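## Task

Using exactly three complete trigger pulls (each one squeezing the trigger fully in and then letting it out), spray the yellow sign on the cabinet door so that almost all the spray lands on the sign; pale drops mark where it hits. Aim at the sign's centre from roughly a hand's width away, since spraying from further off loses some. Any surplus spray on the sign or door counts against you, and one whole extra pull means failure. Afterwards put the bottle back upright in its original spot, so that it stays there without the robot's support, then release it and pull the hand away. Nothing may be pushed or knocked off the table.

## Robot and tools

Robot: the upper body of a humanoid on a stand past the table's -x edge (that edge is at x = 0.18 m). Only the right arm and its five-fingered hand move. The right shoulder sits about 0.28 m above the pelvis, 0.14 m toward -y and 0.06 m toward +x; the hand point can reach at most 0.59 m from it.

Scene frame: origin in the table-top plane under the pelvis, z = 0 at the table top, +z up, +x away from the robot across the table, -y toward the robot's right. Results report the hand point position (end_effector_position, metres) and orientation (end_effector_quat_wxyz) in this frame; at long reach the printed value may be a little off.

Hand point: a spot 0.05 m in front of the palm where index pad and thumb tip meet in a pinch. Its own axes: +z along the straightened fingers, +y out of the palm, +x across the palm toward the little finger. Straight fingers extend 0.06-0.07 m past it along +z. A wrist bracket on the little-finger side juts 0.03 m beyond the point along +y and 0.11 m across the palm and can collide with things.

The row: every moving command is a single list of 14 numbers, each in [-1, 1], for the one arm: dx, dy, dz, rx, ry, rz, little, ring, middle, index, thumb_bend, thumb_turn, force_limit, speed. The first six are an offset, not a pose: a target expressed in the hand point's own axes relative to its pose in the most recent result that showed it (before any such result in a scene, and for later calls within one reply, relative to where the robot is when the action begins). Scale: 1.0 equals 0.6 m for dx, dy, dz and 180 degrees for the rotation vector rx, ry, rz. All zeros therefore pulls the hand back to that reference pose; it is not a pause. Finger values: +1 straight/open, -1 curled fully. thumb_bend +1 straight, -1 fully bent; thumb_turn +1 beside the palm, -1 in front of it facing the fingers. A pinch is roughly index -0.22, thumb_bend -0.75, thumb_turn -0.57. force_limit maps -1..+1 linearly to about 0..10 N fingertip force (0..15 N for the two thumb motors) at which a closing motor halts; it does not limit opening. speed maps -1..+1 to nearly zero up to full (0.6 s for a full finger stroke). For a soft grip close at speed -0.9 or below.

Tools:
- execute_actions: {"actions": []} just reports the state. {"actions": [{"rows": [[14 numbers], ...], "steps": n}]} runs up to 15 rows, one per 1/30 s step (n at most 15, default 15, last row repeated); each row is measured from the same reference pose, not from the row before. {"actions": [{"steps": n}]} waits n steps (max 300) counted from the last result. Optional "pictures" boolean.
- move: {"target": [14 numbers], "speed": m/s} drives the hand point in a straight line toward that one offset target, lasting 0.5-10 s; speed 0.002-0.5, default 0.25, turning capped at twice that in rad/s. Hand values are sent at the start. It does not avoid obstacles; faster motion and targets set deeper past a contact hit and press harder. The result adds a move: line (done, off_target, moving, held, fault) plus the limits that acted (paced = pose clipped; held = some steps blocked) and the distance to target.
- wait: {"seconds": 0-10}, sends nothing new.
- zoom_image: {"camera": "cam_high" or "cam_wrist", "region": [x0, y0, x1, y1]} in pixels, at most 504x504.
- show_instructions: shows the reference pages (the trigger spray bottle).
- finished_scene: {"scene": 1 or 2}, irreversible; reports success.

Control details: each step the commanded pose is clipped to within 70 mm and 16 degrees of the measured one, and position wins over orientation if both cannot be met. After an action the arm continues only to the last clipped pose, so check the reported pose and send the remainder. Joint targets move at most 2.4 rad/s. A finger motor starts only when its target changes (by 0.01 or more), runs until target or force_limit, then locks. hand_measured, hand_stopped_by (moving, target, force, stalled, fault) and hand_load_n list six values in motor order; loads dropping near 0 mean the grip was lost. To grip tighter, raise force_limit and send a more-closed target; to loosen, send a more-open one. Resending the same numbers keeps a grip. Wrap grasps need the thumb turned in front of the palm before arriving, for objects 0.035-0.08 m wide.

Result lines: HELD marks steps not sent; pose unreachable means the clearance check altered the command; Hand target shows the pose now being driven to. TORQUE FAULT (joint load limits 23 N m, wrist pitch/yaw 4.6 N m, held weight included) halts the arm 10 s. MOTOR HOT warns from 90 C; at 120 C the arm drops (OVER-TEMPERATURE FAULT).

Cameras: cam_high 504x504 fixed overhead, cam_wrist 616x616 fisheye on the hand.

Approach: grasp the bottle with the index on the trigger, lift, aim at the sign's middle from about 0.1 m, pull the trigger fully in and out exactly the required count, return the bottle upright to its spot, open and retreat. Avoid drops, hard hits or pushes, and anything leaving the table.

Each tool is called by a JSON object that holds its "fn" and its "kwargs", one argument or row to a line.

Reference images:

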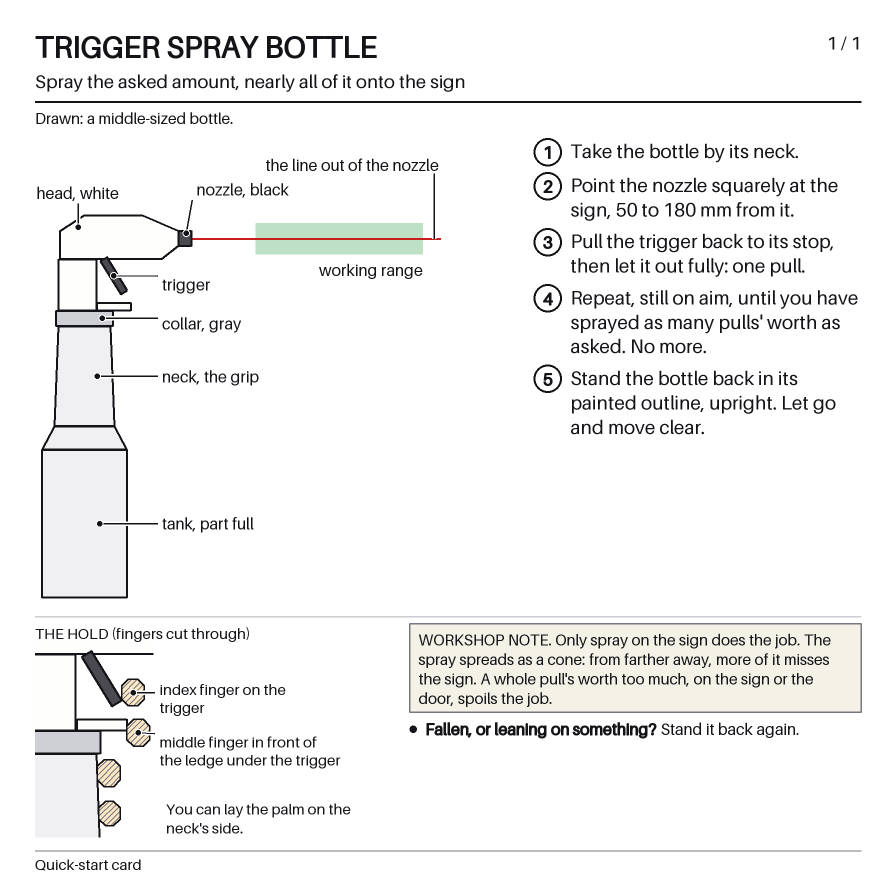

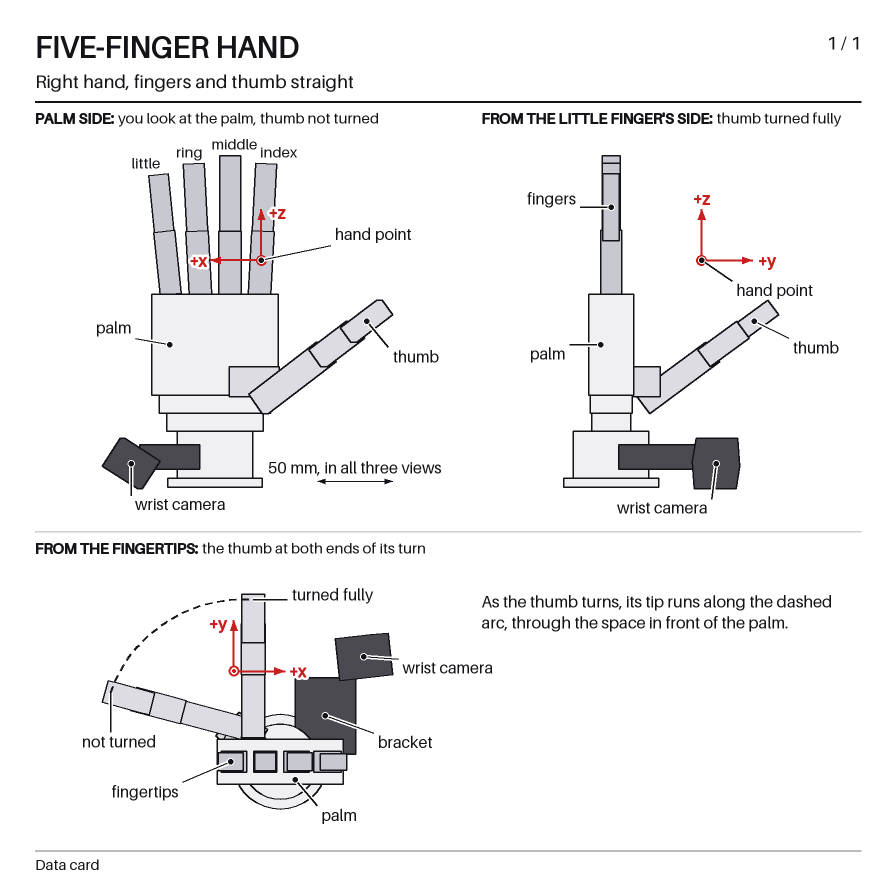

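## Session

{"fn": "execute_actions", "kwargs": {
  "actions": []
}}

Scene clock: 0.00 s of 6300.00 s.
end_effector_position=(+0.2207, -0.3894, +0.1548) hand_measured=(+1.000, +1.000, +1.000, +1.000, +1.000, +1.000) hand_load_n=(+0.0, +0.0, +0.0, +0.0, +0.0, +0.0) hand_stopped_by=(target, target, target, target, target, target) hand_force_limit=0.00 hand_speed=-0.80 end_effector_quat_wxyz=(-0.109, +0.835, -0.422, +0.336)
Joint positions: [ 0.394 -1.051 -0.826 -0.079 -0.937 -0.875  0.66 ]
Joint velocities: [-0.006 -0.015  0.011 -0.005  0.     0.     0.   ]
Joint torques (N m, as the arm reports them, + toward a larger angle): no reading
Hand target: +0.221, -0.389, +0.155; -0.109, +0.835, -0.422, +0.336

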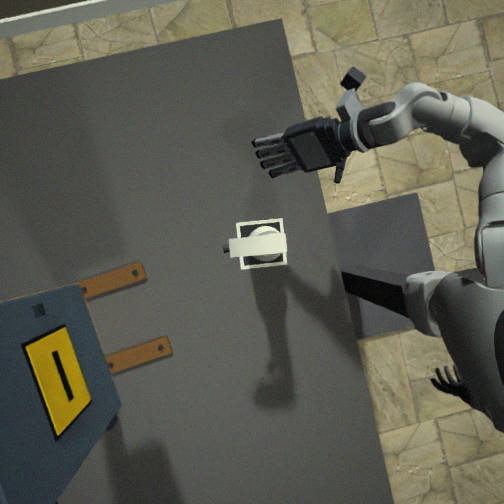

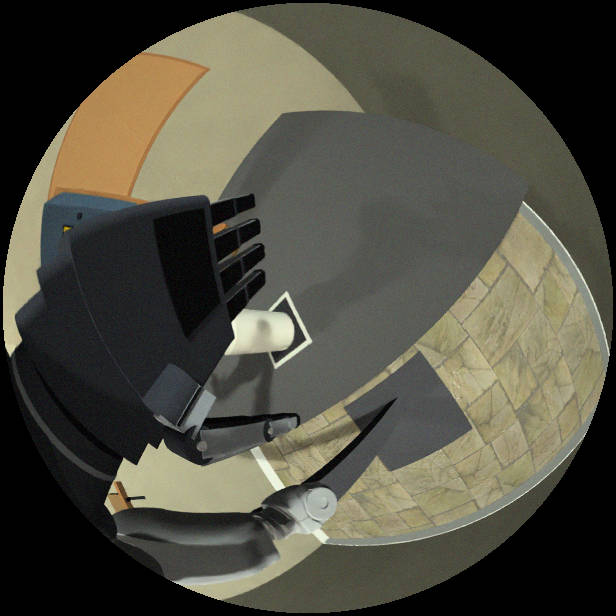

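{"fn": "zoom_image", "kwargs": {
  "camera": "cam_high",
  "region": [200, 190, 320, 290]
}}

{"fn": "zoom_image", "kwargs": {
  "camera": "cam_high",
  "region": [0, 250, 200, 504]
}}

Region (200, 190, 320, 290) of cam_high's 504x504 image, scaled by 4.200, with more detail than that image has.

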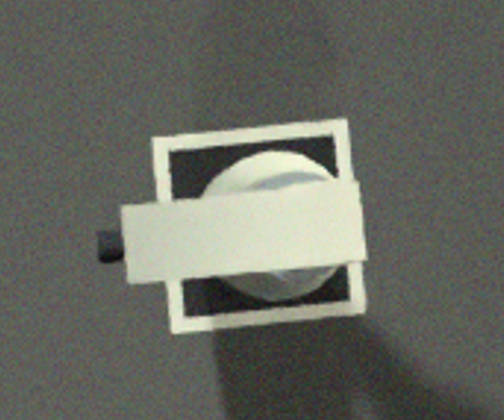

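Region (0, 250, 200, 504) of cam_high's 504x504 image, scaled by 1.984, with more detail than that image has; it fills the left 397 columns of this view, and the rest is white.

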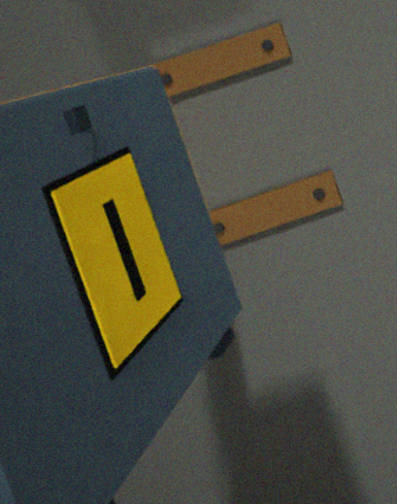

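{"fn": "move", "kwargs": {
  "target": [0.1427, -0.225, 0.037, 0.287, -0.180, 0.674, 1, 1, 1, 1, 1, -1, 0, 0.5],
  "speed": 0.2
}}

Scene clock: 68.37 s of 6300.00 s.
end_effector_position=(+0.3514, -0.3836, +0.2467) hand_measured=(+1.000, +1.000, +1.000, +1.000, +1.000, -1.000) hand_load_n=(+0.0, +0.0, +0.0, +0.0, +0.0, +0.0) hand_stopped_by=(target, target, target, target, target, target) hand_force_limit=0.00 hand_speed=0.50 end_effector_quat_wxyz=(+0.705, +0.003, +0.709, -0.006)
Joint positions: [-0.605 -0.95  -0.942  1.655  0.235 -0.659  1.214]
Joint velocities: [-0.092 -0.094  0.031  0.273 -0.017 -0.148  0.01 ]
Joint torques (N m, as the arm reports them, + toward a larger angle): [-3.11 -4.2  -0.8  -0.2   0.8  -0.49  0.1 ]
Hand target: +0.352, -0.382, +0.246; +0.704, +0.000, +0.711, -0.006
Off the commanded pose: 0.012 m, 1 deg.
After step 90, 58.77 s passed at rest.
move: off_target
camera_calibration (this result's frames):
cam_wrist: T_world_to_cam=[[0.171659, 0.98505, 0.0145154, 0.31297], [-0.512773, 0.0767576, 0.855086, 0.000367636], [0.841188, -0.154226, 0.518283, -0.363938], [0, 0, 0, 1]] pos_world=[0.252604, -0.364448, 0.183766]

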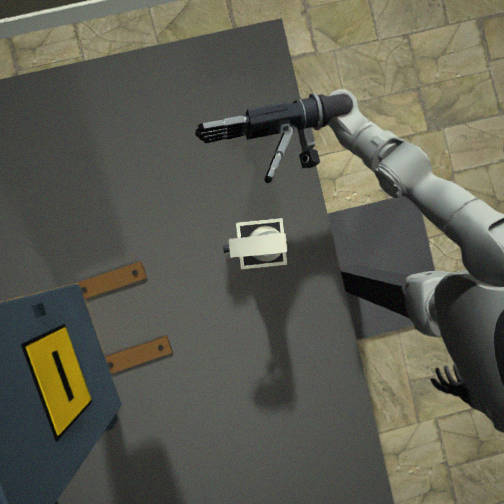

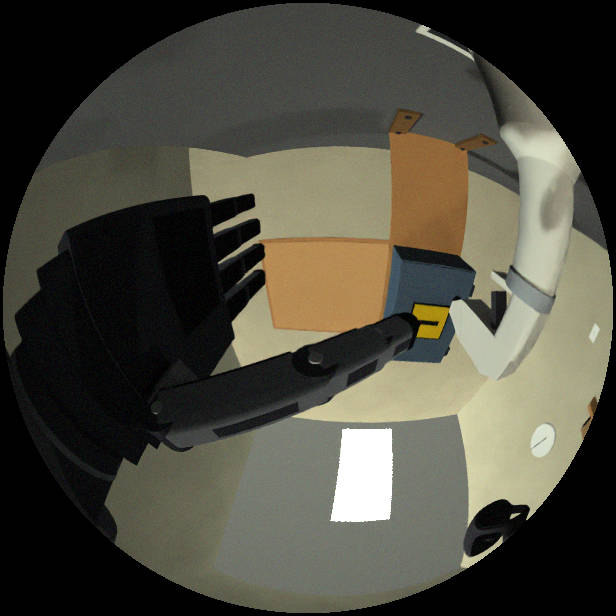

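{"fn": "move", "kwargs": {
  "target": [0.027, 0.17, -0.03, 0.03, 0, 0, 1, 1, 1, 1, 1, -1, 0, 0.5],
  "speed": 0.1
}}

Scene clock: 134.60 s of 6300.00 s.
end_effector_position=(+0.3351, -0.2826, +0.2320) hand_measured=(+1.000, +1.000, +1.000, +1.000, +1.000, -1.000) hand_load_n=(+0.0, +0.0, +0.0, +0.0, +0.0, +0.0) hand_stopped_by=(target, target, target, target, target, target) hand_force_limit=0.00 hand_speed=0.50 end_effector_quat_wxyz=(+0.788, -0.023, +0.615, +0.006)
Joint positions: [-0.695 -0.768 -1.159  2.093  0.435 -1.334  1.582]
Joint velocities: [-0.038  0.021  0.087 -0.014  0.161 -0.002  0.074]
Joint torques (N m, as the arm reports them, + toward a larger angle): [-3.59 -2.81 -0.85  0.63  0.64 -0.27  0.07]
Hand target: +0.336, -0.282, +0.232; +0.789, -0.022, +0.614, +0.006
Off the commanded pose: 0.002 m, 17 deg.
joint sent to its limit — the command would take joint 4 (elbow) past its upper limit, so that joint was sent only as far as its limit.
After step 90, 61.67 s passed at rest.
move: off_target; limits=paced
camera_calibration (this result's frames):
cam_wrist: T_world_to_cam=[[0.113214, 0.993146, 0.0290416, 0.235011], [-0.712631, 0.0607994, 0.6989, 0.0954603], [0.692344, -0.0998212, 0.71463, -0.307297], [0, 0, 0, 1]] pos_world=[0.254176, -0.269879, 0.146061]

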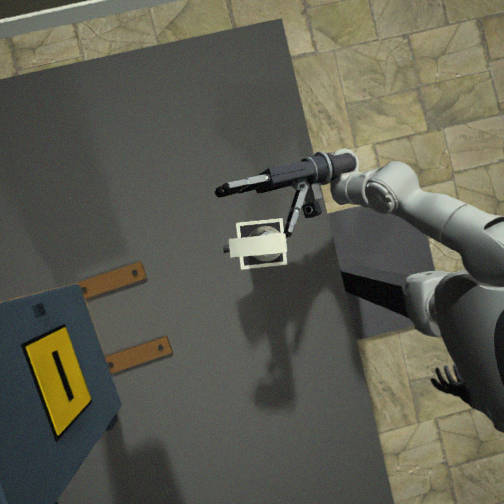

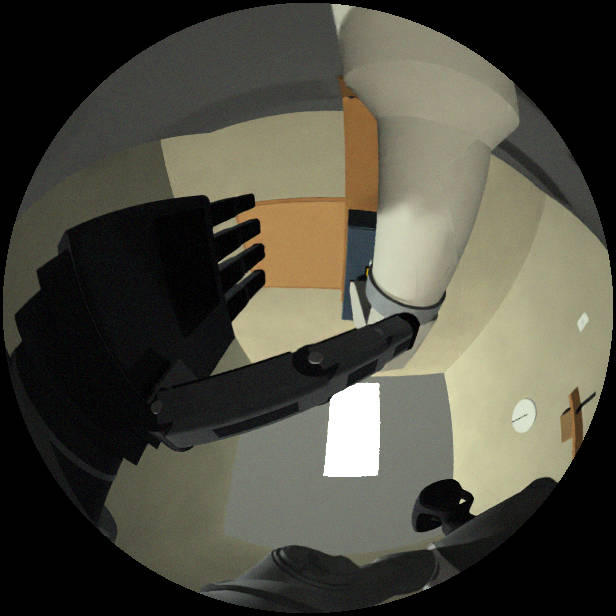

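{"fn": "move", "kwargs": {
  "target": [-0.018, -0.17, 0.032, 0, 0.078, 0, 1, 1, 1, 1, 1, -1, 0, 0.5],
  "speed": 0.12
}}

Scene clock: 182.70 s of 6300.00 s.
end_effector_position=(+0.3544, -0.3812, +0.2468) hand_measured=(+1.000, +1.000, +1.000, +1.000, +1.000, -1.000) hand_load_n=(+0.0, +0.0, +0.0, +0.0, +0.0, +0.0) hand_stopped_by=(target, target, target, target, target, target) hand_force_limit=0.00 hand_speed=0.50 end_effector_quat_wxyz=(+0.697, -0.019, +0.717, -0.003)
Joint positions: [-0.545 -0.909 -0.83   1.453  0.325 -0.54   1.192]
Joint velocities: [ 0.078  0.051 -0.038 -0.287  0.008  0.14  -0.053]
Joint torques (N m, as the arm reports them, + toward a larger angle): [-2.59 -4.07 -1.37 -0.69  1.14 -0.35 -0.14]
Hand target: +0.354, -0.382, +0.247; +0.698, -0.016, +0.716, -0.003
Off the commanded pose: 0.004 m, 2 deg.
After step 90, 43.53 s passed at rest.
move: off_target
camera_calibration (this result's frames):
cam_wrist: T_world_to_cam=[[0.135879, 0.99059, -0.0163631, 0.332548], [-0.495461, 0.0822463, 0.864728, -0.00485005], [0.857937, -0.109391, 0.501974, -0.350943], [0, 0, 0, 1]] pos_world=[0.253497, -0.36741, 0.1858]

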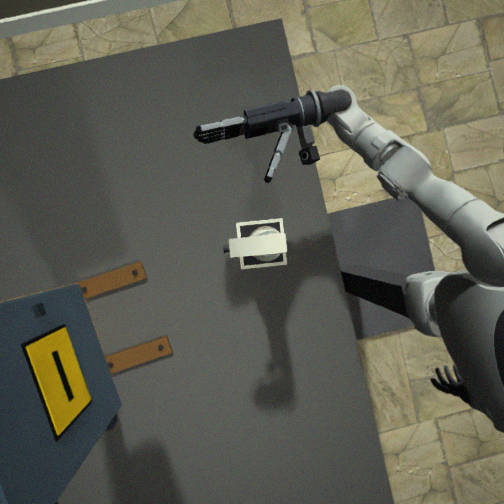

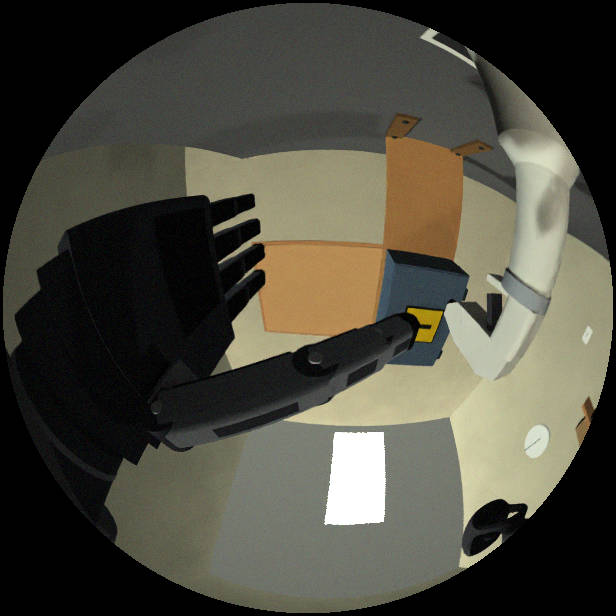

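{"fn": "execute_actions", "kwargs": {
  "actions": [],
  "pictures": false
}}

Scene clock: 184.63 s of 6300.00 s.
end_effector_position=(+0.3546, -0.3813, +0.2472) hand_measured=(+1.000, +1.000, +1.000, +1.000, +1.000, -1.000) hand_load_n=(+0.0, +0.0, +0.0, +0.0, +0.0, +0.0) hand_stopped_by=(target, target, target, target, target, target) hand_force_limit=0.00 hand_speed=0.50 end_effector_quat_wxyz=(+0.697, -0.019, +0.716, -0.003)
Joint positions: [-0.539 -0.904 -0.833  1.436  0.325 -0.531  1.188]
Joint velocities: [ 0.008  0.006 -0.005 -0.003  0.002  0.     0.   ]
Joint torques (N m, as the arm reports them, + toward a larger angle): [-2.61 -4.01 -1.45 -0.63  1.06 -0.34 -0.14]
Hand target: +0.354, -0.382, +0.247; +0.698, -0.016, +0.716, -0.003
Off the commanded pose: 0.004 m, 2 deg.
Steps of this call (steps 1 to 58: nothing new was sent). Readings (end_effector_position | what the end effector reports):
1: (+0.3545, -0.3813, +0.2472) | hand_measured=(+1.000, +1.000, +1.000, +1.000, +1.000, -1.000) hand_load_n=(+0.0, +0.0, +0.0, +0.0, +0.0, +0.0) hand_stopped_by=(target, target, target, target, target, target) hand_force_limit=0.00 hand_speed=0.50
2: (+0.3545, -0.3814, +0.2474) | hand_measured=(+1.000, +1.000, +1.000, +1.000, +1.000, -1.000) hand_load_n=(+0.0, +0.0, +0.0, +0.0, +0.0, +0.0) hand_stopped_by=(target, target, target, target, target, target) hand_force_limit=0.00 hand_speed=0.50
4: (+0.3546, -0.3814, +0.2474) | hand_measured=(+1.000, +1.000, +1.000, +1.000, +1.000, -1.000) hand_load_n=(+0.0, +0.0, +0.0, +0.0, +0.0, +0.0) hand_stopped_by=(target, target, target, target, target, target) hand_force_limit=0.00 hand_speed=0.50
8: (+0.3546, -0.3813, +0.2472) | hand_measured=(+1.000, +1.000, +1.000, +1.000, +1.000, -1.000) hand_load_n=(+0.0, +0.0, +0.0, +0.0, +0.0, +0.0) hand_stopped_by=(target, target, target, target, target, target) hand_force_limit=0.00 hand_speed=0.50
58: the state above

{"fn": "move", "kwargs": {
  "target": [0.012, 0.08, -0.02, 0.015, -0.005, 0, 1, 1, 1, 1, 1, -1, 0, 0.5],
  "speed": 0.08
}}

Scene clock: 191.77 s of 6300.00 s.
end_effector_position=(+0.3392, -0.3371, +0.2398) hand_measured=(+1.000, +1.000, +1.000, +1.000, +1.000, -1.000) hand_load_n=(+0.0, +0.0, +0.0, +0.0, +0.0, +0.0) hand_stopped_by=(target, target, target, target, target, target) hand_force_limit=0.00 hand_speed=0.50 end_effector_quat_wxyz=(+0.728, -0.027, +0.685, +0.000)
Joint positions: [-0.733 -0.972 -0.865  2.091  0.399 -1.07   1.409]
Joint velocities: [-0.011 -0.006  0.052  0.006  0.058  0.     0.   ]
Joint torques (N m, as the arm reports them, + toward a larger angle): [-3.37 -3.32 -0.67  0.26  0.98 -0.35  0.01]
Hand target: +0.340, -0.337, +0.240; +0.729, -0.026, +0.685, +0.000
Off the commanded pose: 0.004 m, 5 deg.
joint sent to its limit — the command would take joint 4 (elbow) past its upper limit, so that joint was sent only as far as its limit.
After step 90, 2.90 s passed at rest.
move: off_target
camera_calibration (this result's frames):
cam_wrist: T_world_to_cam=[[0.120591, 0.992646, -0.010548, 0.295296], [-0.571407, 0.078098, 0.816942, 0.0259073], [0.811758, -0.0924887, 0.576623, -0.326129], [0, 0, 0, 1]] pos_world=[0.243932, -0.325311, 0.170004]

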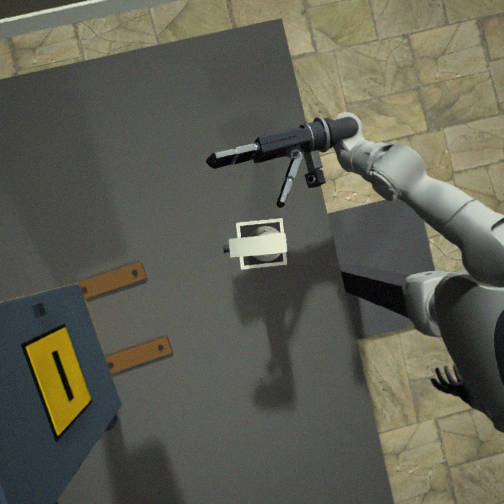

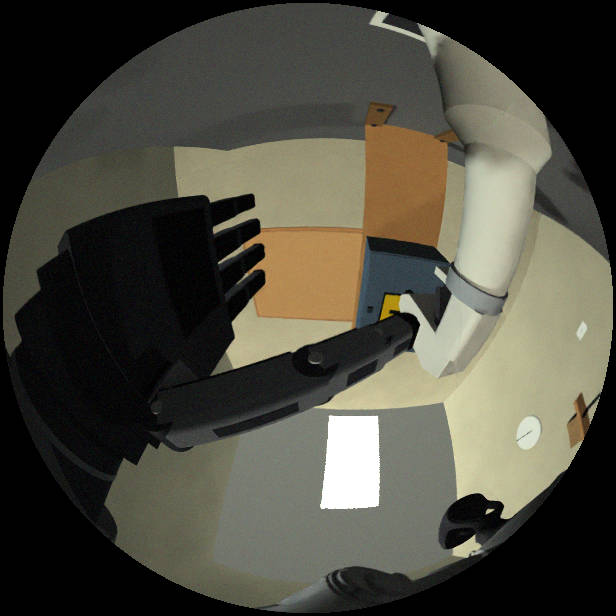

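{"fn": "move", "kwargs": {
  "target": [0.077, -0.052, -0.124, -0.182, 0.117, -0.39, 1, 1, 1, 1, 1, -1, 0, 0.5],
  "speed": 0.2
}}

Scene clock: 217.53 s of 6300.00 s.
end_effector_position=(+0.2692, -0.3722, +0.1868) hand_measured=(+1.000, +1.000, +1.000, +1.000, +1.000, -1.000) hand_load_n=(+0.0, +0.0, +0.0, +0.0, +0.0, +0.0) hand_stopped_by=(target, target, target, target, target, target) hand_force_limit=0.00 hand_speed=0.50 end_effector_quat_wxyz=(-0.427, +0.596, -0.638, +0.238)
Joint positions: [-0.3   -1.258 -0.462  1.345 -0.235 -1.376  0.849]
Joint velocities: [-0.035 -0.012 -0.005  0.048 -0.032 -0.034 -0.011]
Joint torques (N m, as the arm reports them, + toward a larger angle): [-1.84 -5.01 -1.87  0.41  1.13 -0.18 -0.8 ]
Hand target: +0.269, -0.373, +0.187; -0.426, +0.597, -0.637, +0.238
Off the commanded pose: 0.004 m, 1 deg.
After step 90, 18.80 s passed at rest.
move: off_target
camera_calibration (this result's frames):
cam_wrist: T_world_to_cam=[[-0.418805, 0.226193, -0.879454, 0.360282], [-0.529208, 0.726221, 0.438797, 0.332488], [0.737931, 0.649184, -0.184442, 0.196139], [0, 0, 0, 1]] pos_world=[0.182106, -0.450283, 0.207133]

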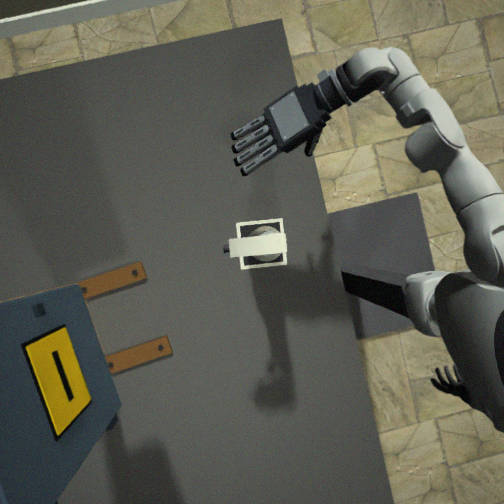

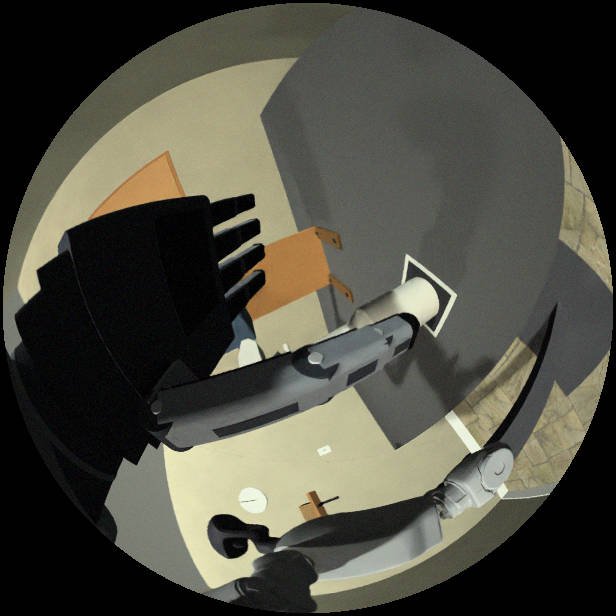

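{"fn": "move", "kwargs": {
  "target": [0.036, 0.083, -0.045, -0.117, 0.074, -0.263, 1, 1, 1, 1, 1, -1, 0, 0.5],
  "speed": 0.2
}}

Scene clock: 234.83 s of 6300.00 s.
end_effector_position=(+0.2283, -0.3811, +0.1517) hand_measured=(+1.000, +1.000, +1.000, +1.000, +1.000, -1.000) hand_load_n=(+0.0, +0.0, +0.0, +0.0, +0.0, +0.0) hand_stopped_by=(target, target, target, target, target, target) hand_force_limit=0.00 hand_speed=0.50 end_effector_quat_wxyz=(-0.125, +0.837, -0.412, +0.338)
Joint positions: [ 0.328 -1.018 -0.812 -0.077 -0.958 -0.916  0.669]
Joint velocities: [ 0.008 -0.006 -0.006 -0.026  0.002  0.003  0.   ]
Joint torques (N m, as the arm reports them, + toward a larger angle): [-0.05 -2.88 -3.58  0.27  0.75  0.47 -0.32]
Hand target: +0.227, -0.383, +0.152; -0.121, +0.836, -0.413, +0.339
Off the commanded pose: 0.012 m, 2 deg.
After step 90, 11.63 s passed at rest.
move: off_target
camera_calibration (this result's frames):
cam_wrist: T_world_to_cam=[[-0.499093, -0.617558, -0.607889, -0.0301461], [-0.755144, 0.65405, -0.044459, 0.430038], [0.425045, 0.436854, -0.792777, 0.308425], [0, 0, 0, 1]] pos_world=[0.178601, -0.43462, 0.245305]

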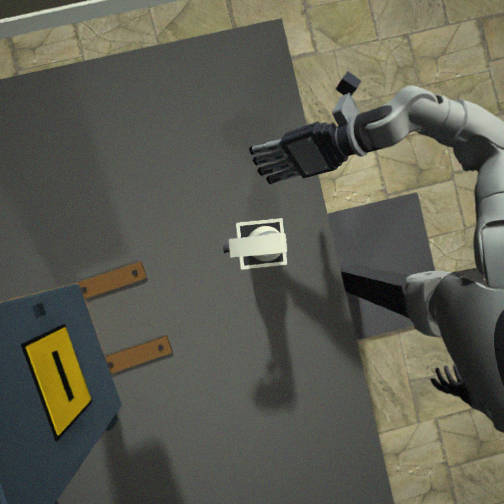

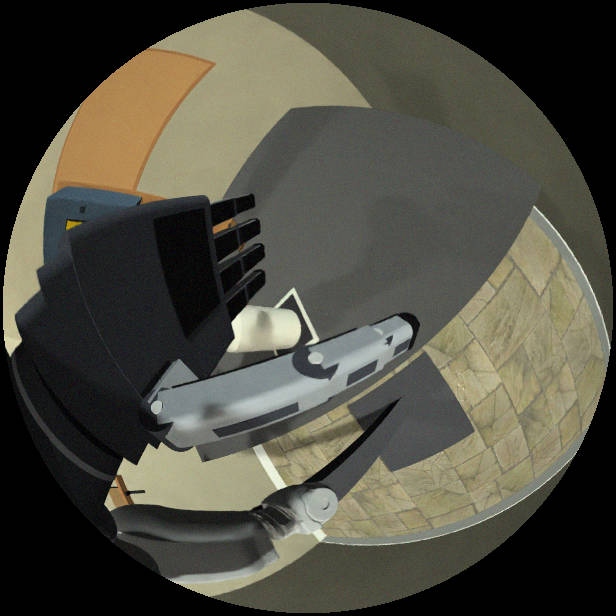

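{"fn": "move", "kwargs": {
  "target": [-0.0905, -0.1255, 0.0167, 0.0956, -0.055, 0.2252, 1, 1, 1, 1, 1, -1, 0, 0.5],
  "speed": 0.2
}}

Scene clock: 262.77 s of 6300.00 s.
end_effector_position=(+0.2559, -0.2930, +0.1544) hand_measured=(+1.000, +1.000, +1.000, +1.000, +1.000, -1.000) hand_load_n=(+0.0, +0.0, +0.0, +0.0, +0.0, +0.0) hand_stopped_by=(target, target, target, target, target, target) hand_force_limit=0.00 hand_speed=0.50 end_effector_quat_wxyz=(-0.385, +0.642, -0.611, +0.257)
Joint positions: [ 0.283 -0.83  -0.706 -0.022 -0.376 -0.637  0.799]
Joint velocities: [ 0.006  0.011  0.    -0.008  0.008  0.003  0.   ]
Joint torques (N m, as the arm reports them, + toward a larger angle): [-0.45 -2.82 -2.95 -0.2   1.24  0.03 -0.65]
Hand target: +0.257, -0.292, +0.155; -0.387, +0.641, -0.611, +0.256
Off the commanded pose: 0.002 m, 1 deg.
After step 90, 22.63 s passed at rest.
move: done
camera_calibration (this result's frames):
cam_wrist: T_world_to_cam=[[-0.45447, 0.0899769, -0.886206, 0.278592], [-0.556935, 0.747743, 0.36153, 0.307481], [0.695184, 0.657863, -0.289716, 0.1783], [0, 0, 0, 1]] pos_world=[0.173907, -0.372281, 0.187383]

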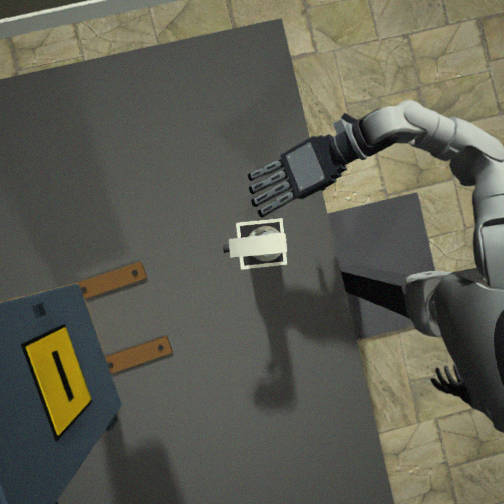

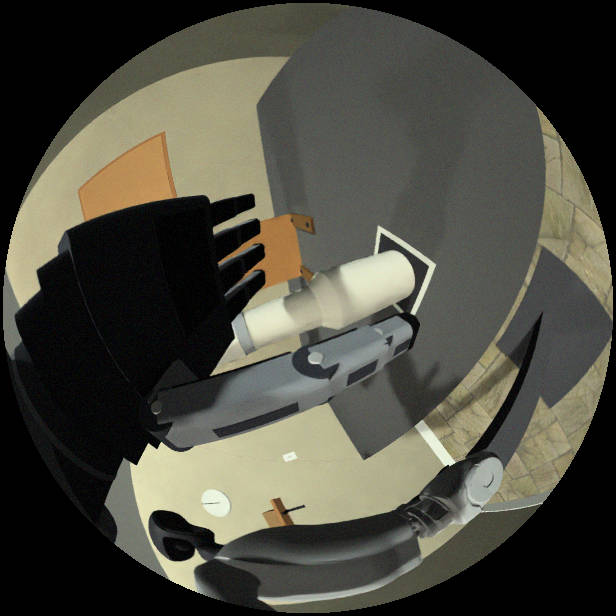

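{"fn": "move", "kwargs": {
  "target": [-0.0507, -0.0813, -0.057, 0.0956, -0.055, 0.2252, 1, 1, 1, 1, 1, -1, 0, 0.5],
  "speed": 0.15
}}

Scene clock: 281.03 s of 6300.00 s.
end_effector_position=(+0.2538, -0.2681, +0.2148) hand_measured=(+1.000, +1.000, +1.000, +1.000, +1.000, -1.000) hand_load_n=(+0.0, +0.0, +0.0, +0.0, +0.0, +0.0) hand_stopped_by=(target, target, target, target, target, target) hand_force_limit=0.00 hand_speed=0.50 end_effector_quat_wxyz=(+0.588, -0.351, +0.717, -0.131)
Joint positions: [ 0.393 -0.633 -0.746 -0.023  0.245 -0.435  0.861]
Joint velocities: [-0.003  0.009  0.014  0.002  0.003  0.002  0.   ]
Joint torques (N m, as the arm reports them, + toward a larger angle): [ 0.85 -2.37 -3.17 -0.16  1.25 -0.31 -0.59]
Hand target: +0.254, -0.269, +0.216; +0.590, -0.348, +0.717, -0.132
Off the commanded pose: 0.004 m, 1 deg.
After step 90, 12.33 s passed at rest.
move: off_target
camera_calibration (this result's frames):
cam_wrist: T_world_to_cam=[[-0.194405, 0.75791, -0.62272, 0.385343], [-0.454393, 0.493031, 0.741922, 0.0898272], [0.86933, 0.427192, 0.248541, -0.0408038], [0, 0, 0, 1]] pos_world=[0.151201, -0.318912, 0.183457]

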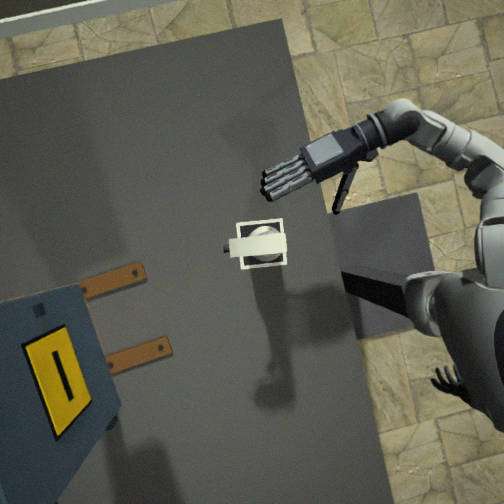

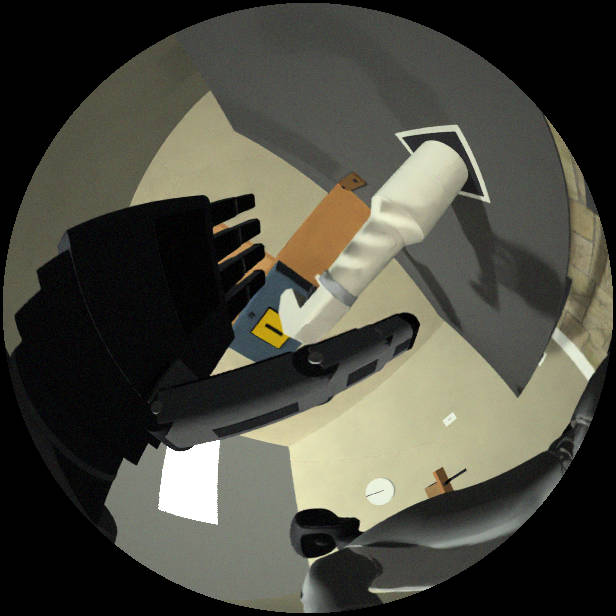

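{"fn": "move", "kwargs": {
  "target": [0.0087, -0.082, 0.052, 0.1308, -0.049, 0.226, 1, 1, 1, 1, 1, -1, 0, 0.5],
  "speed": 0.15
}}

Scene clock: 300.73 s of 6300.00 s.
end_effector_position=(+0.3015, -0.2985, +0.2338) hand_measured=(+1.000, +1.000, +1.000, +1.000, +1.000, -1.000) hand_load_n=(+0.0, +0.0, +0.0, +0.0, +0.0, +0.0) hand_stopped_by=(target, target, target, target, target, target) hand_force_limit=0.00 hand_speed=0.50 end_effector_quat_wxyz=(+0.707, +0.026, +0.706, -0.033)
Joint positions: [ 0.181 -0.311 -0.688  0.033  0.51  -0.167  0.668]
Joint velocities: [ 0.     0.    -0.008 -0.017 -0.005  0.002  0.   ]
Joint torques (N m, as the arm reports them, + toward a larger angle): [-0.19 -1.99 -2.   -0.81  0.95 -0.56 -0.12]
Hand target: +0.302, -0.298, +0.235; +0.708, +0.028, +0.705, -0.031
Off the commanded pose: 0.003 m, 1 deg.
After step 90, 13.60 s passed at rest.
move: done
camera_calibration (this result's frames):
cam_wrist: T_world_to_cam=[[0.240097, 0.970708, 0.00885991, 0.214359], [-0.510819, 0.118575, 0.851472, -0.00799301], [0.82548, -0.208962, 0.524326, -0.315168], [0, 0, 0, 1]] pos_world=[0.204615, -0.27299, 0.170157]

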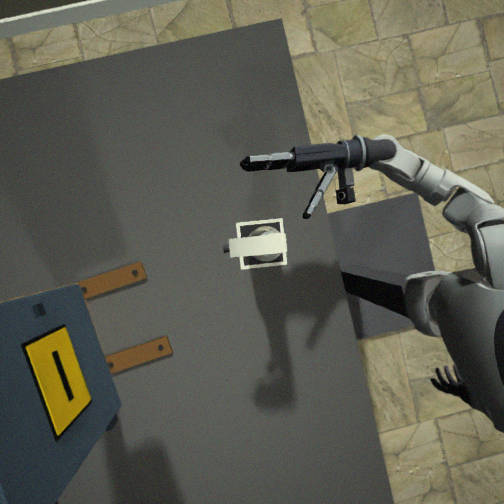

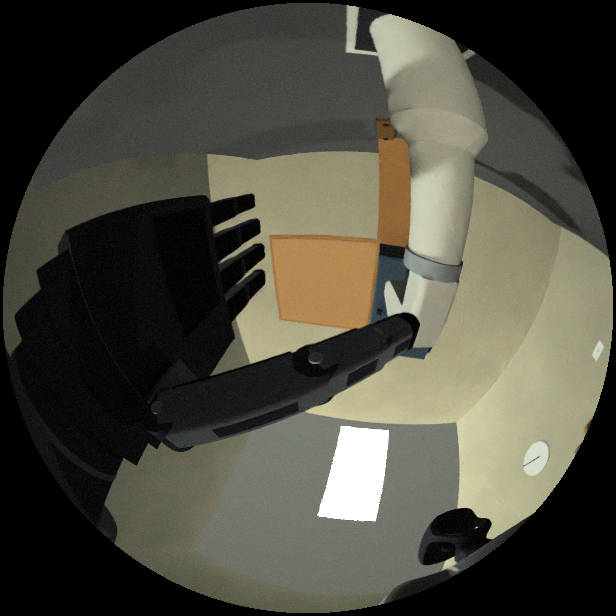

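{"fn": "move", "kwargs": {
  "target": [0.005, 0.055, 0.052, 0, 0, 0, 1, 1, 1, 1, 1, -1, 0, 0.5],
  "speed": 0.08
}}

Scene clock: 323.60 s of 6300.00 s.
end_effector_position=(+0.3353, -0.2695, +0.2327) hand_measured=(+1.000, +1.000, +1.000, +1.000, +1.000, -1.000) hand_load_n=(+0.0, +0.0, +0.0, +0.0, +0.0, +0.0) hand_stopped_by=(target, target, target, target, target, target) hand_force_limit=0.00 hand_speed=0.50 end_effector_quat_wxyz=(+0.709, +0.025, +0.704, -0.035)
Joint positions: [ 0.105 -0.264 -0.577 -0.046  0.405 -0.121  0.516]
Joint velocities: [ 0.002  0.006  0.    -0.006  0.003  0.    -0.006]
Joint torques (N m, as the arm reports them, + toward a larger angle): [-0.74 -1.75 -1.64 -0.89  0.67 -0.6  -0.12]
Hand target: +0.336, -0.269, +0.232; +0.707, +0.024, +0.706, -0.035
Off the commanded pose: 0.002 m, 0 deg.
After step 90, 18.97 s passed at rest.
move: done
camera_calibration (this result's frames):
cam_wrist: T_world_to_cam=[[0.241366, 0.970415, 0.00603314, 0.178225], [-0.515188, 0.122867, 0.848225, 0.0101615], [0.822389, -0.207841, 0.529602, -0.336242], [0, 0, 0, 1]] pos_world=[0.238739, -0.244085, 0.16838]

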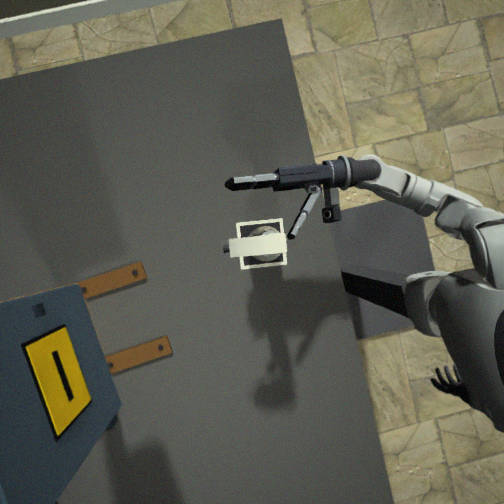

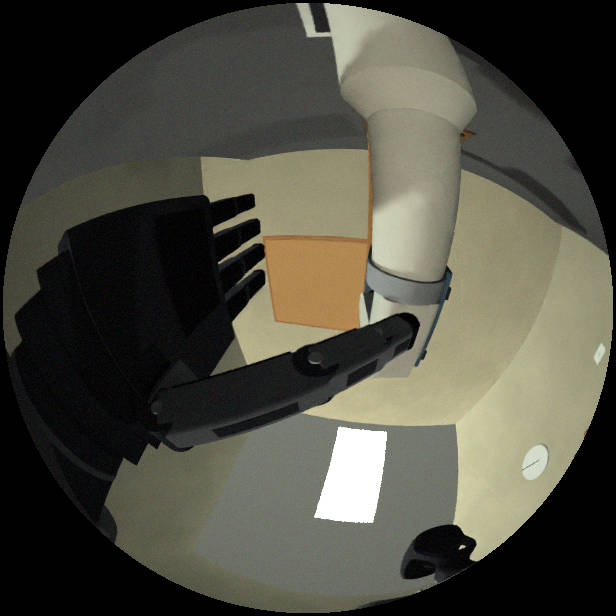

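{"fn": "move", "kwargs": {
  "target": [0.003, 0.075, -0.008, 0, 0, 0, 1, 1, 1, 1, 1, -1, 0, 0.5],
  "speed": 0.05
}}

Scene clock: 333.10 s of 6300.00 s.
end_effector_position=(+0.3351, -0.2236, +0.2319) hand_measured=(+1.000, +1.000, +1.000, +1.000, +1.000, -1.000) hand_load_n=(+0.0, +0.0, +0.0, +0.0, +0.0, +0.0) hand_stopped_by=(target, target, target, target, target, target) hand_force_limit=0.00 hand_speed=0.50 end_effector_quat_wxyz=(+0.711, +0.025, +0.702, -0.033)
Joint positions: [ 0.168 -0.125 -0.454 -0.219  0.292 -0.116  0.403]
Joint velocities: [ 0.011 -0.006  0.011 -0.002  0.     0.    -0.004]
Joint torques (N m, as the arm reports them, + toward a larger angle): [-0.52 -1.   -1.27 -1.14  0.65 -0.64 -0.12]
Hand target: +0.335, -0.223, +0.231; +0.710, +0.024, +0.703, -0.034
Off the commanded pose: 0.002 m, 1 deg.
After step 90, 5.30 s passed at rest.
move: done
camera_calibration (this result's frames):
cam_wrist: T_world_to_cam=[[0.238842, 0.970998, 0.0108659, 0.133658], [-0.52234, 0.119034, 0.844389, 0.00753075], [0.818606, -0.207351, 0.535621, -0.326159], [0, 0, 0, 1]] pos_world=[0.239006, -0.198308, 0.166886]

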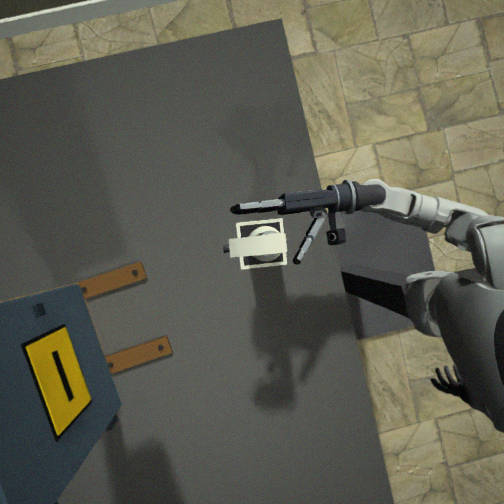

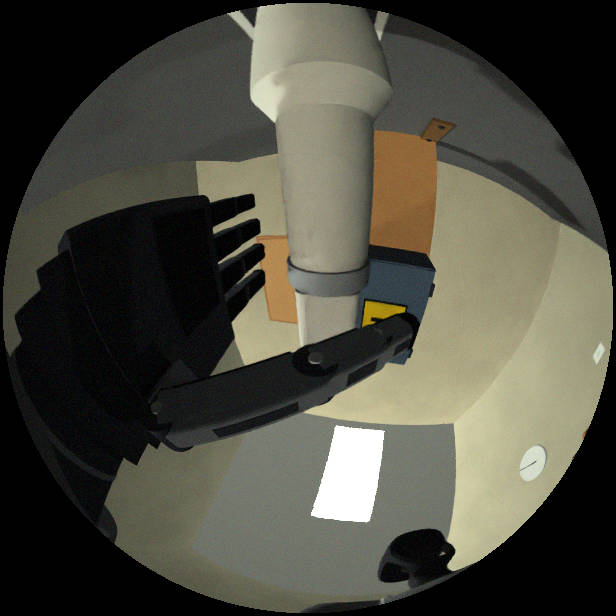

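{"fn": "move", "kwargs": {
  "target": [0.0, 0.045, 0.055, 0, 0, 0, 1, 1, 1, 1, 1, -1, 0, 0.5],
  "speed": 0.04
}}

Scene clock: 350.70 s of 6300.00 s.
end_effector_position=(+0.3697, -0.2014, +0.2351) hand_measured=(+1.000, +1.000, +1.000, +1.000, +1.000, -1.000) hand_load_n=(+0.0, +0.0, +0.0, +0.0, +0.0, +0.0) hand_stopped_by=(target, target, target, target, target, target) hand_force_limit=0.00 hand_speed=0.50 end_effector_quat_wxyz=(+0.714, +0.023, +0.699, -0.036)
Joint positions: [ 0.043 -0.109 -0.364 -0.21   0.194 -0.052  0.286]
Joint velocities: [-0.011 -0.018  0.009  0.005  0.006  0.    -0.004]
Joint torques (N m, as the arm reports them, + toward a larger angle): [-1.62 -0.92 -0.92 -0.79  0.6  -0.66 -0.14]
Hand target: +0.370, -0.201, +0.233; +0.712, +0.023, +0.701, -0.036
Off the commanded pose: 0.004 m, 1 deg.
After step 90, 13.23 s passed at rest.
move: off_target
camera_calibration (this result's frames):
cam_wrist: T_world_to_cam=[[0.240891, 0.970534, 0.00588984, 0.104074], [-0.527892, 0.125928, 0.839924, 0.0247118], [0.814433, -0.205439, 0.542673, -0.351359], [0, 0, 0, 1]] pos_world=[0.274133, -0.176302, 0.169304]

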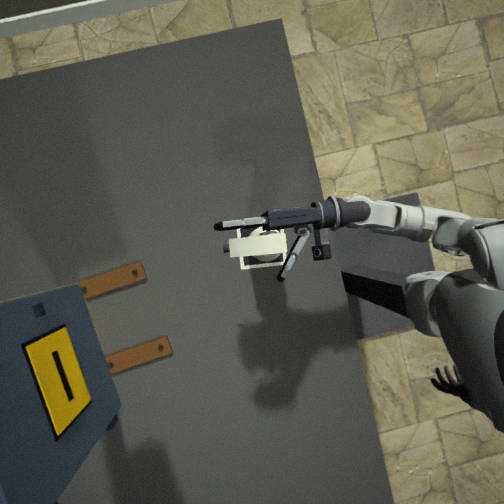

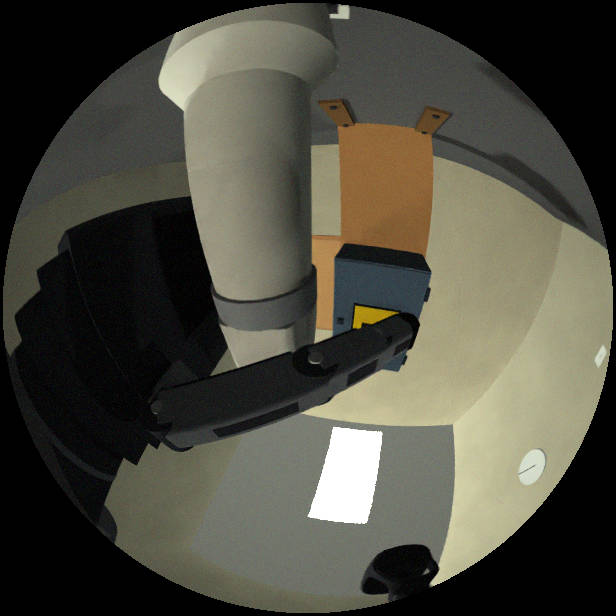

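{"fn": "zoom_image", "kwargs": {
  "camera": "cam_high",
  "region": [200, 190, 360, 300]
}}

Region (200, 190, 360, 300) of cam_high's 504x504 image, scaled by 3.150, with more detail than that image has; it fills the top 346 rows of this view, and the rest is white.

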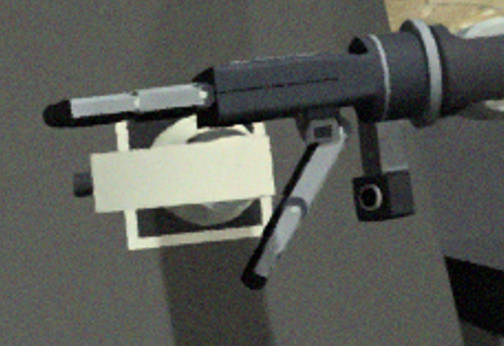

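{"fn": "move", "kwargs": {
  "target": [0.006, 0.004, 0.0, 0, 0, 0, -1, -1, -1, 0.4, -1, -1, 0.5, -0.3],
  "speed": 0.03
}}

Scene clock: 369.07 s of 6300.00 s.
end_effector_position=(+0.3700, -0.1994, +0.2319) hand_measured=(-0.628, -0.618, -0.224, +0.400, +0.116, -1.000) hand_load_n=(+1.5, +6.0, +10.0, +0.0, +12.5, +8.0) hand_stopped_by=(force, force, force, target, force, target) hand_force_limit=0.50 hand_speed=-0.30 end_effector_quat_wxyz=(+0.714, +0.023, +0.699, -0.036)
Joint positions: [ 0.042 -0.104 -0.355 -0.189  0.187 -0.076  0.282]
Joint velocities: [-0.002  0.003  0.003  0.003  0.003  0.     0.   ]
Joint torques (N m, as the arm reports them, + toward a larger angle): [-1.48 -0.73 -1.05 -1.01  0.72 -0.73 -0.06]
Hand target: +0.370, -0.199, +0.232; +0.714, +0.023, +0.699, -0.036
Off the commanded pose: 0.001 m, 0 deg.
After step 90, 13.70 s passed at rest.
move: done
camera_calibration (this result's frames):
cam_wrist: T_world_to_cam=[[0.240943, 0.970523, 0.00556569, 0.102176], [-0.528704, 0.126443, 0.839335, 0.0278262], [0.813891, -0.205175, 0.543585, -0.349372], [0, 0, 0, 1]] pos_world=[0.274444, -0.174365, 0.16599]

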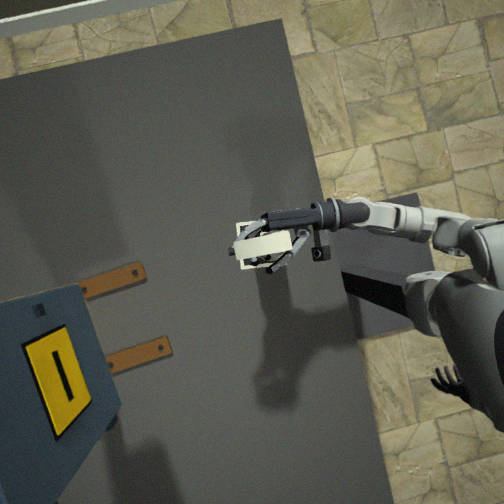

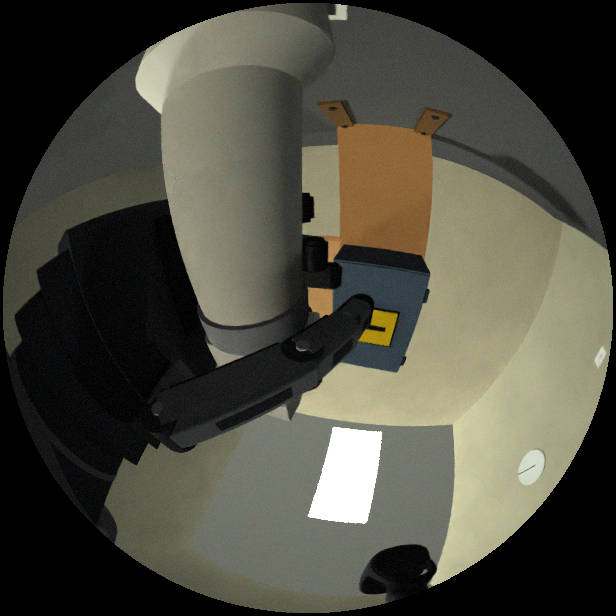

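{"fn": "zoom_image", "kwargs": {
  "camera": "cam_high",
  "region": [200, 190, 360, 300]
}}

Region (200, 190, 360, 300) of cam_high's 504x504 image, scaled by 3.150, with more detail than that image has; it fills the top 346 rows of this view, and the rest is white.

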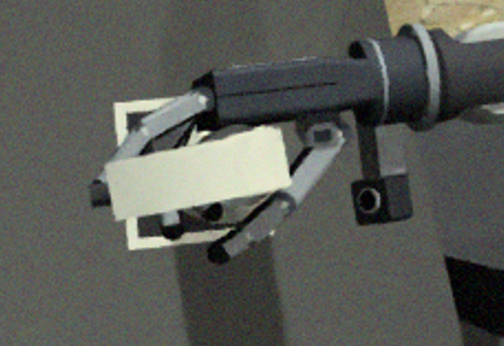

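{"fn": "move", "kwargs": {
  "target": [-0.1, 0, 0, 0, 0, 0, -1, -1, -1, 0.4, -1, -1, 0.5, -0.3],
  "speed": 0.08
}}

Scene clock: 381.63 s of 6300.00 s.
end_effector_position=(+0.3674, -0.1983, +0.2902) hand_measured=(-0.628, -0.618, -0.224, +0.400, +0.116, -1.000) hand_load_n=(+1.5, +6.0, +10.0, +0.0, +12.5, +8.0) hand_stopped_by=(force, force, force, target, force, target) hand_force_limit=0.50 hand_speed=-0.30 end_effector_quat_wxyz=(+0.713, +0.023, +0.700, -0.037)
Joint positions: [ 0.053 -0.166 -0.407 -0.592  0.271  0.337  0.212]
Joint velocities: [-0.005  0.002 -0.002 -0.017  0.     0.014  0.   ]
Joint torques (N m, as the arm reports them, + toward a larger angle): [-2.29 -1.11 -1.58 -1.48  0.95 -0.98 -0.09]
Hand target: +0.367, -0.199, +0.291; +0.714, +0.024, +0.699, -0.037
Off the commanded pose: 0.002 m, 0 deg.
After step 90, 8.50 s passed at rest.
move: done
camera_calibration (this result's frames):
cam_wrist: T_world_to_cam=[[0.242304, 0.970199, 0.00191585, 0.101886], [-0.52547, 0.129574, 0.840888, -0.0236158], [0.81558, -0.204757, 0.541206, -0.378571], [0, 0, 0, 1]] pos_world=[0.271658, -0.173304, 0.224548]

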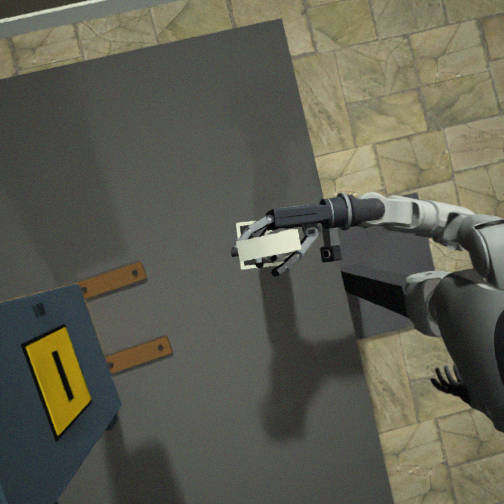

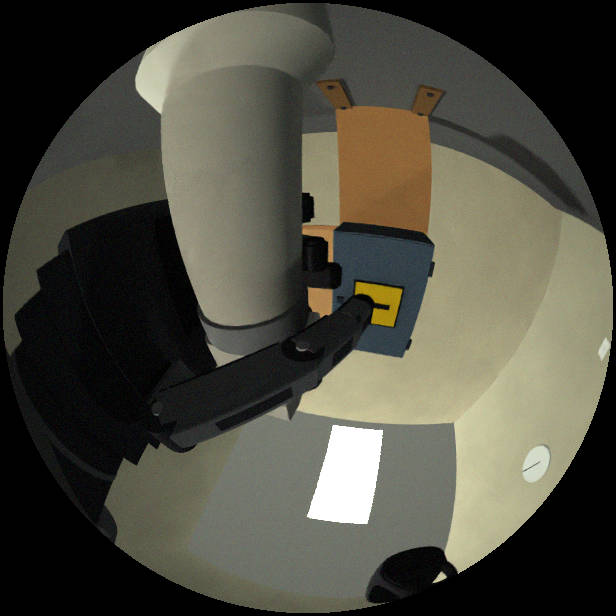

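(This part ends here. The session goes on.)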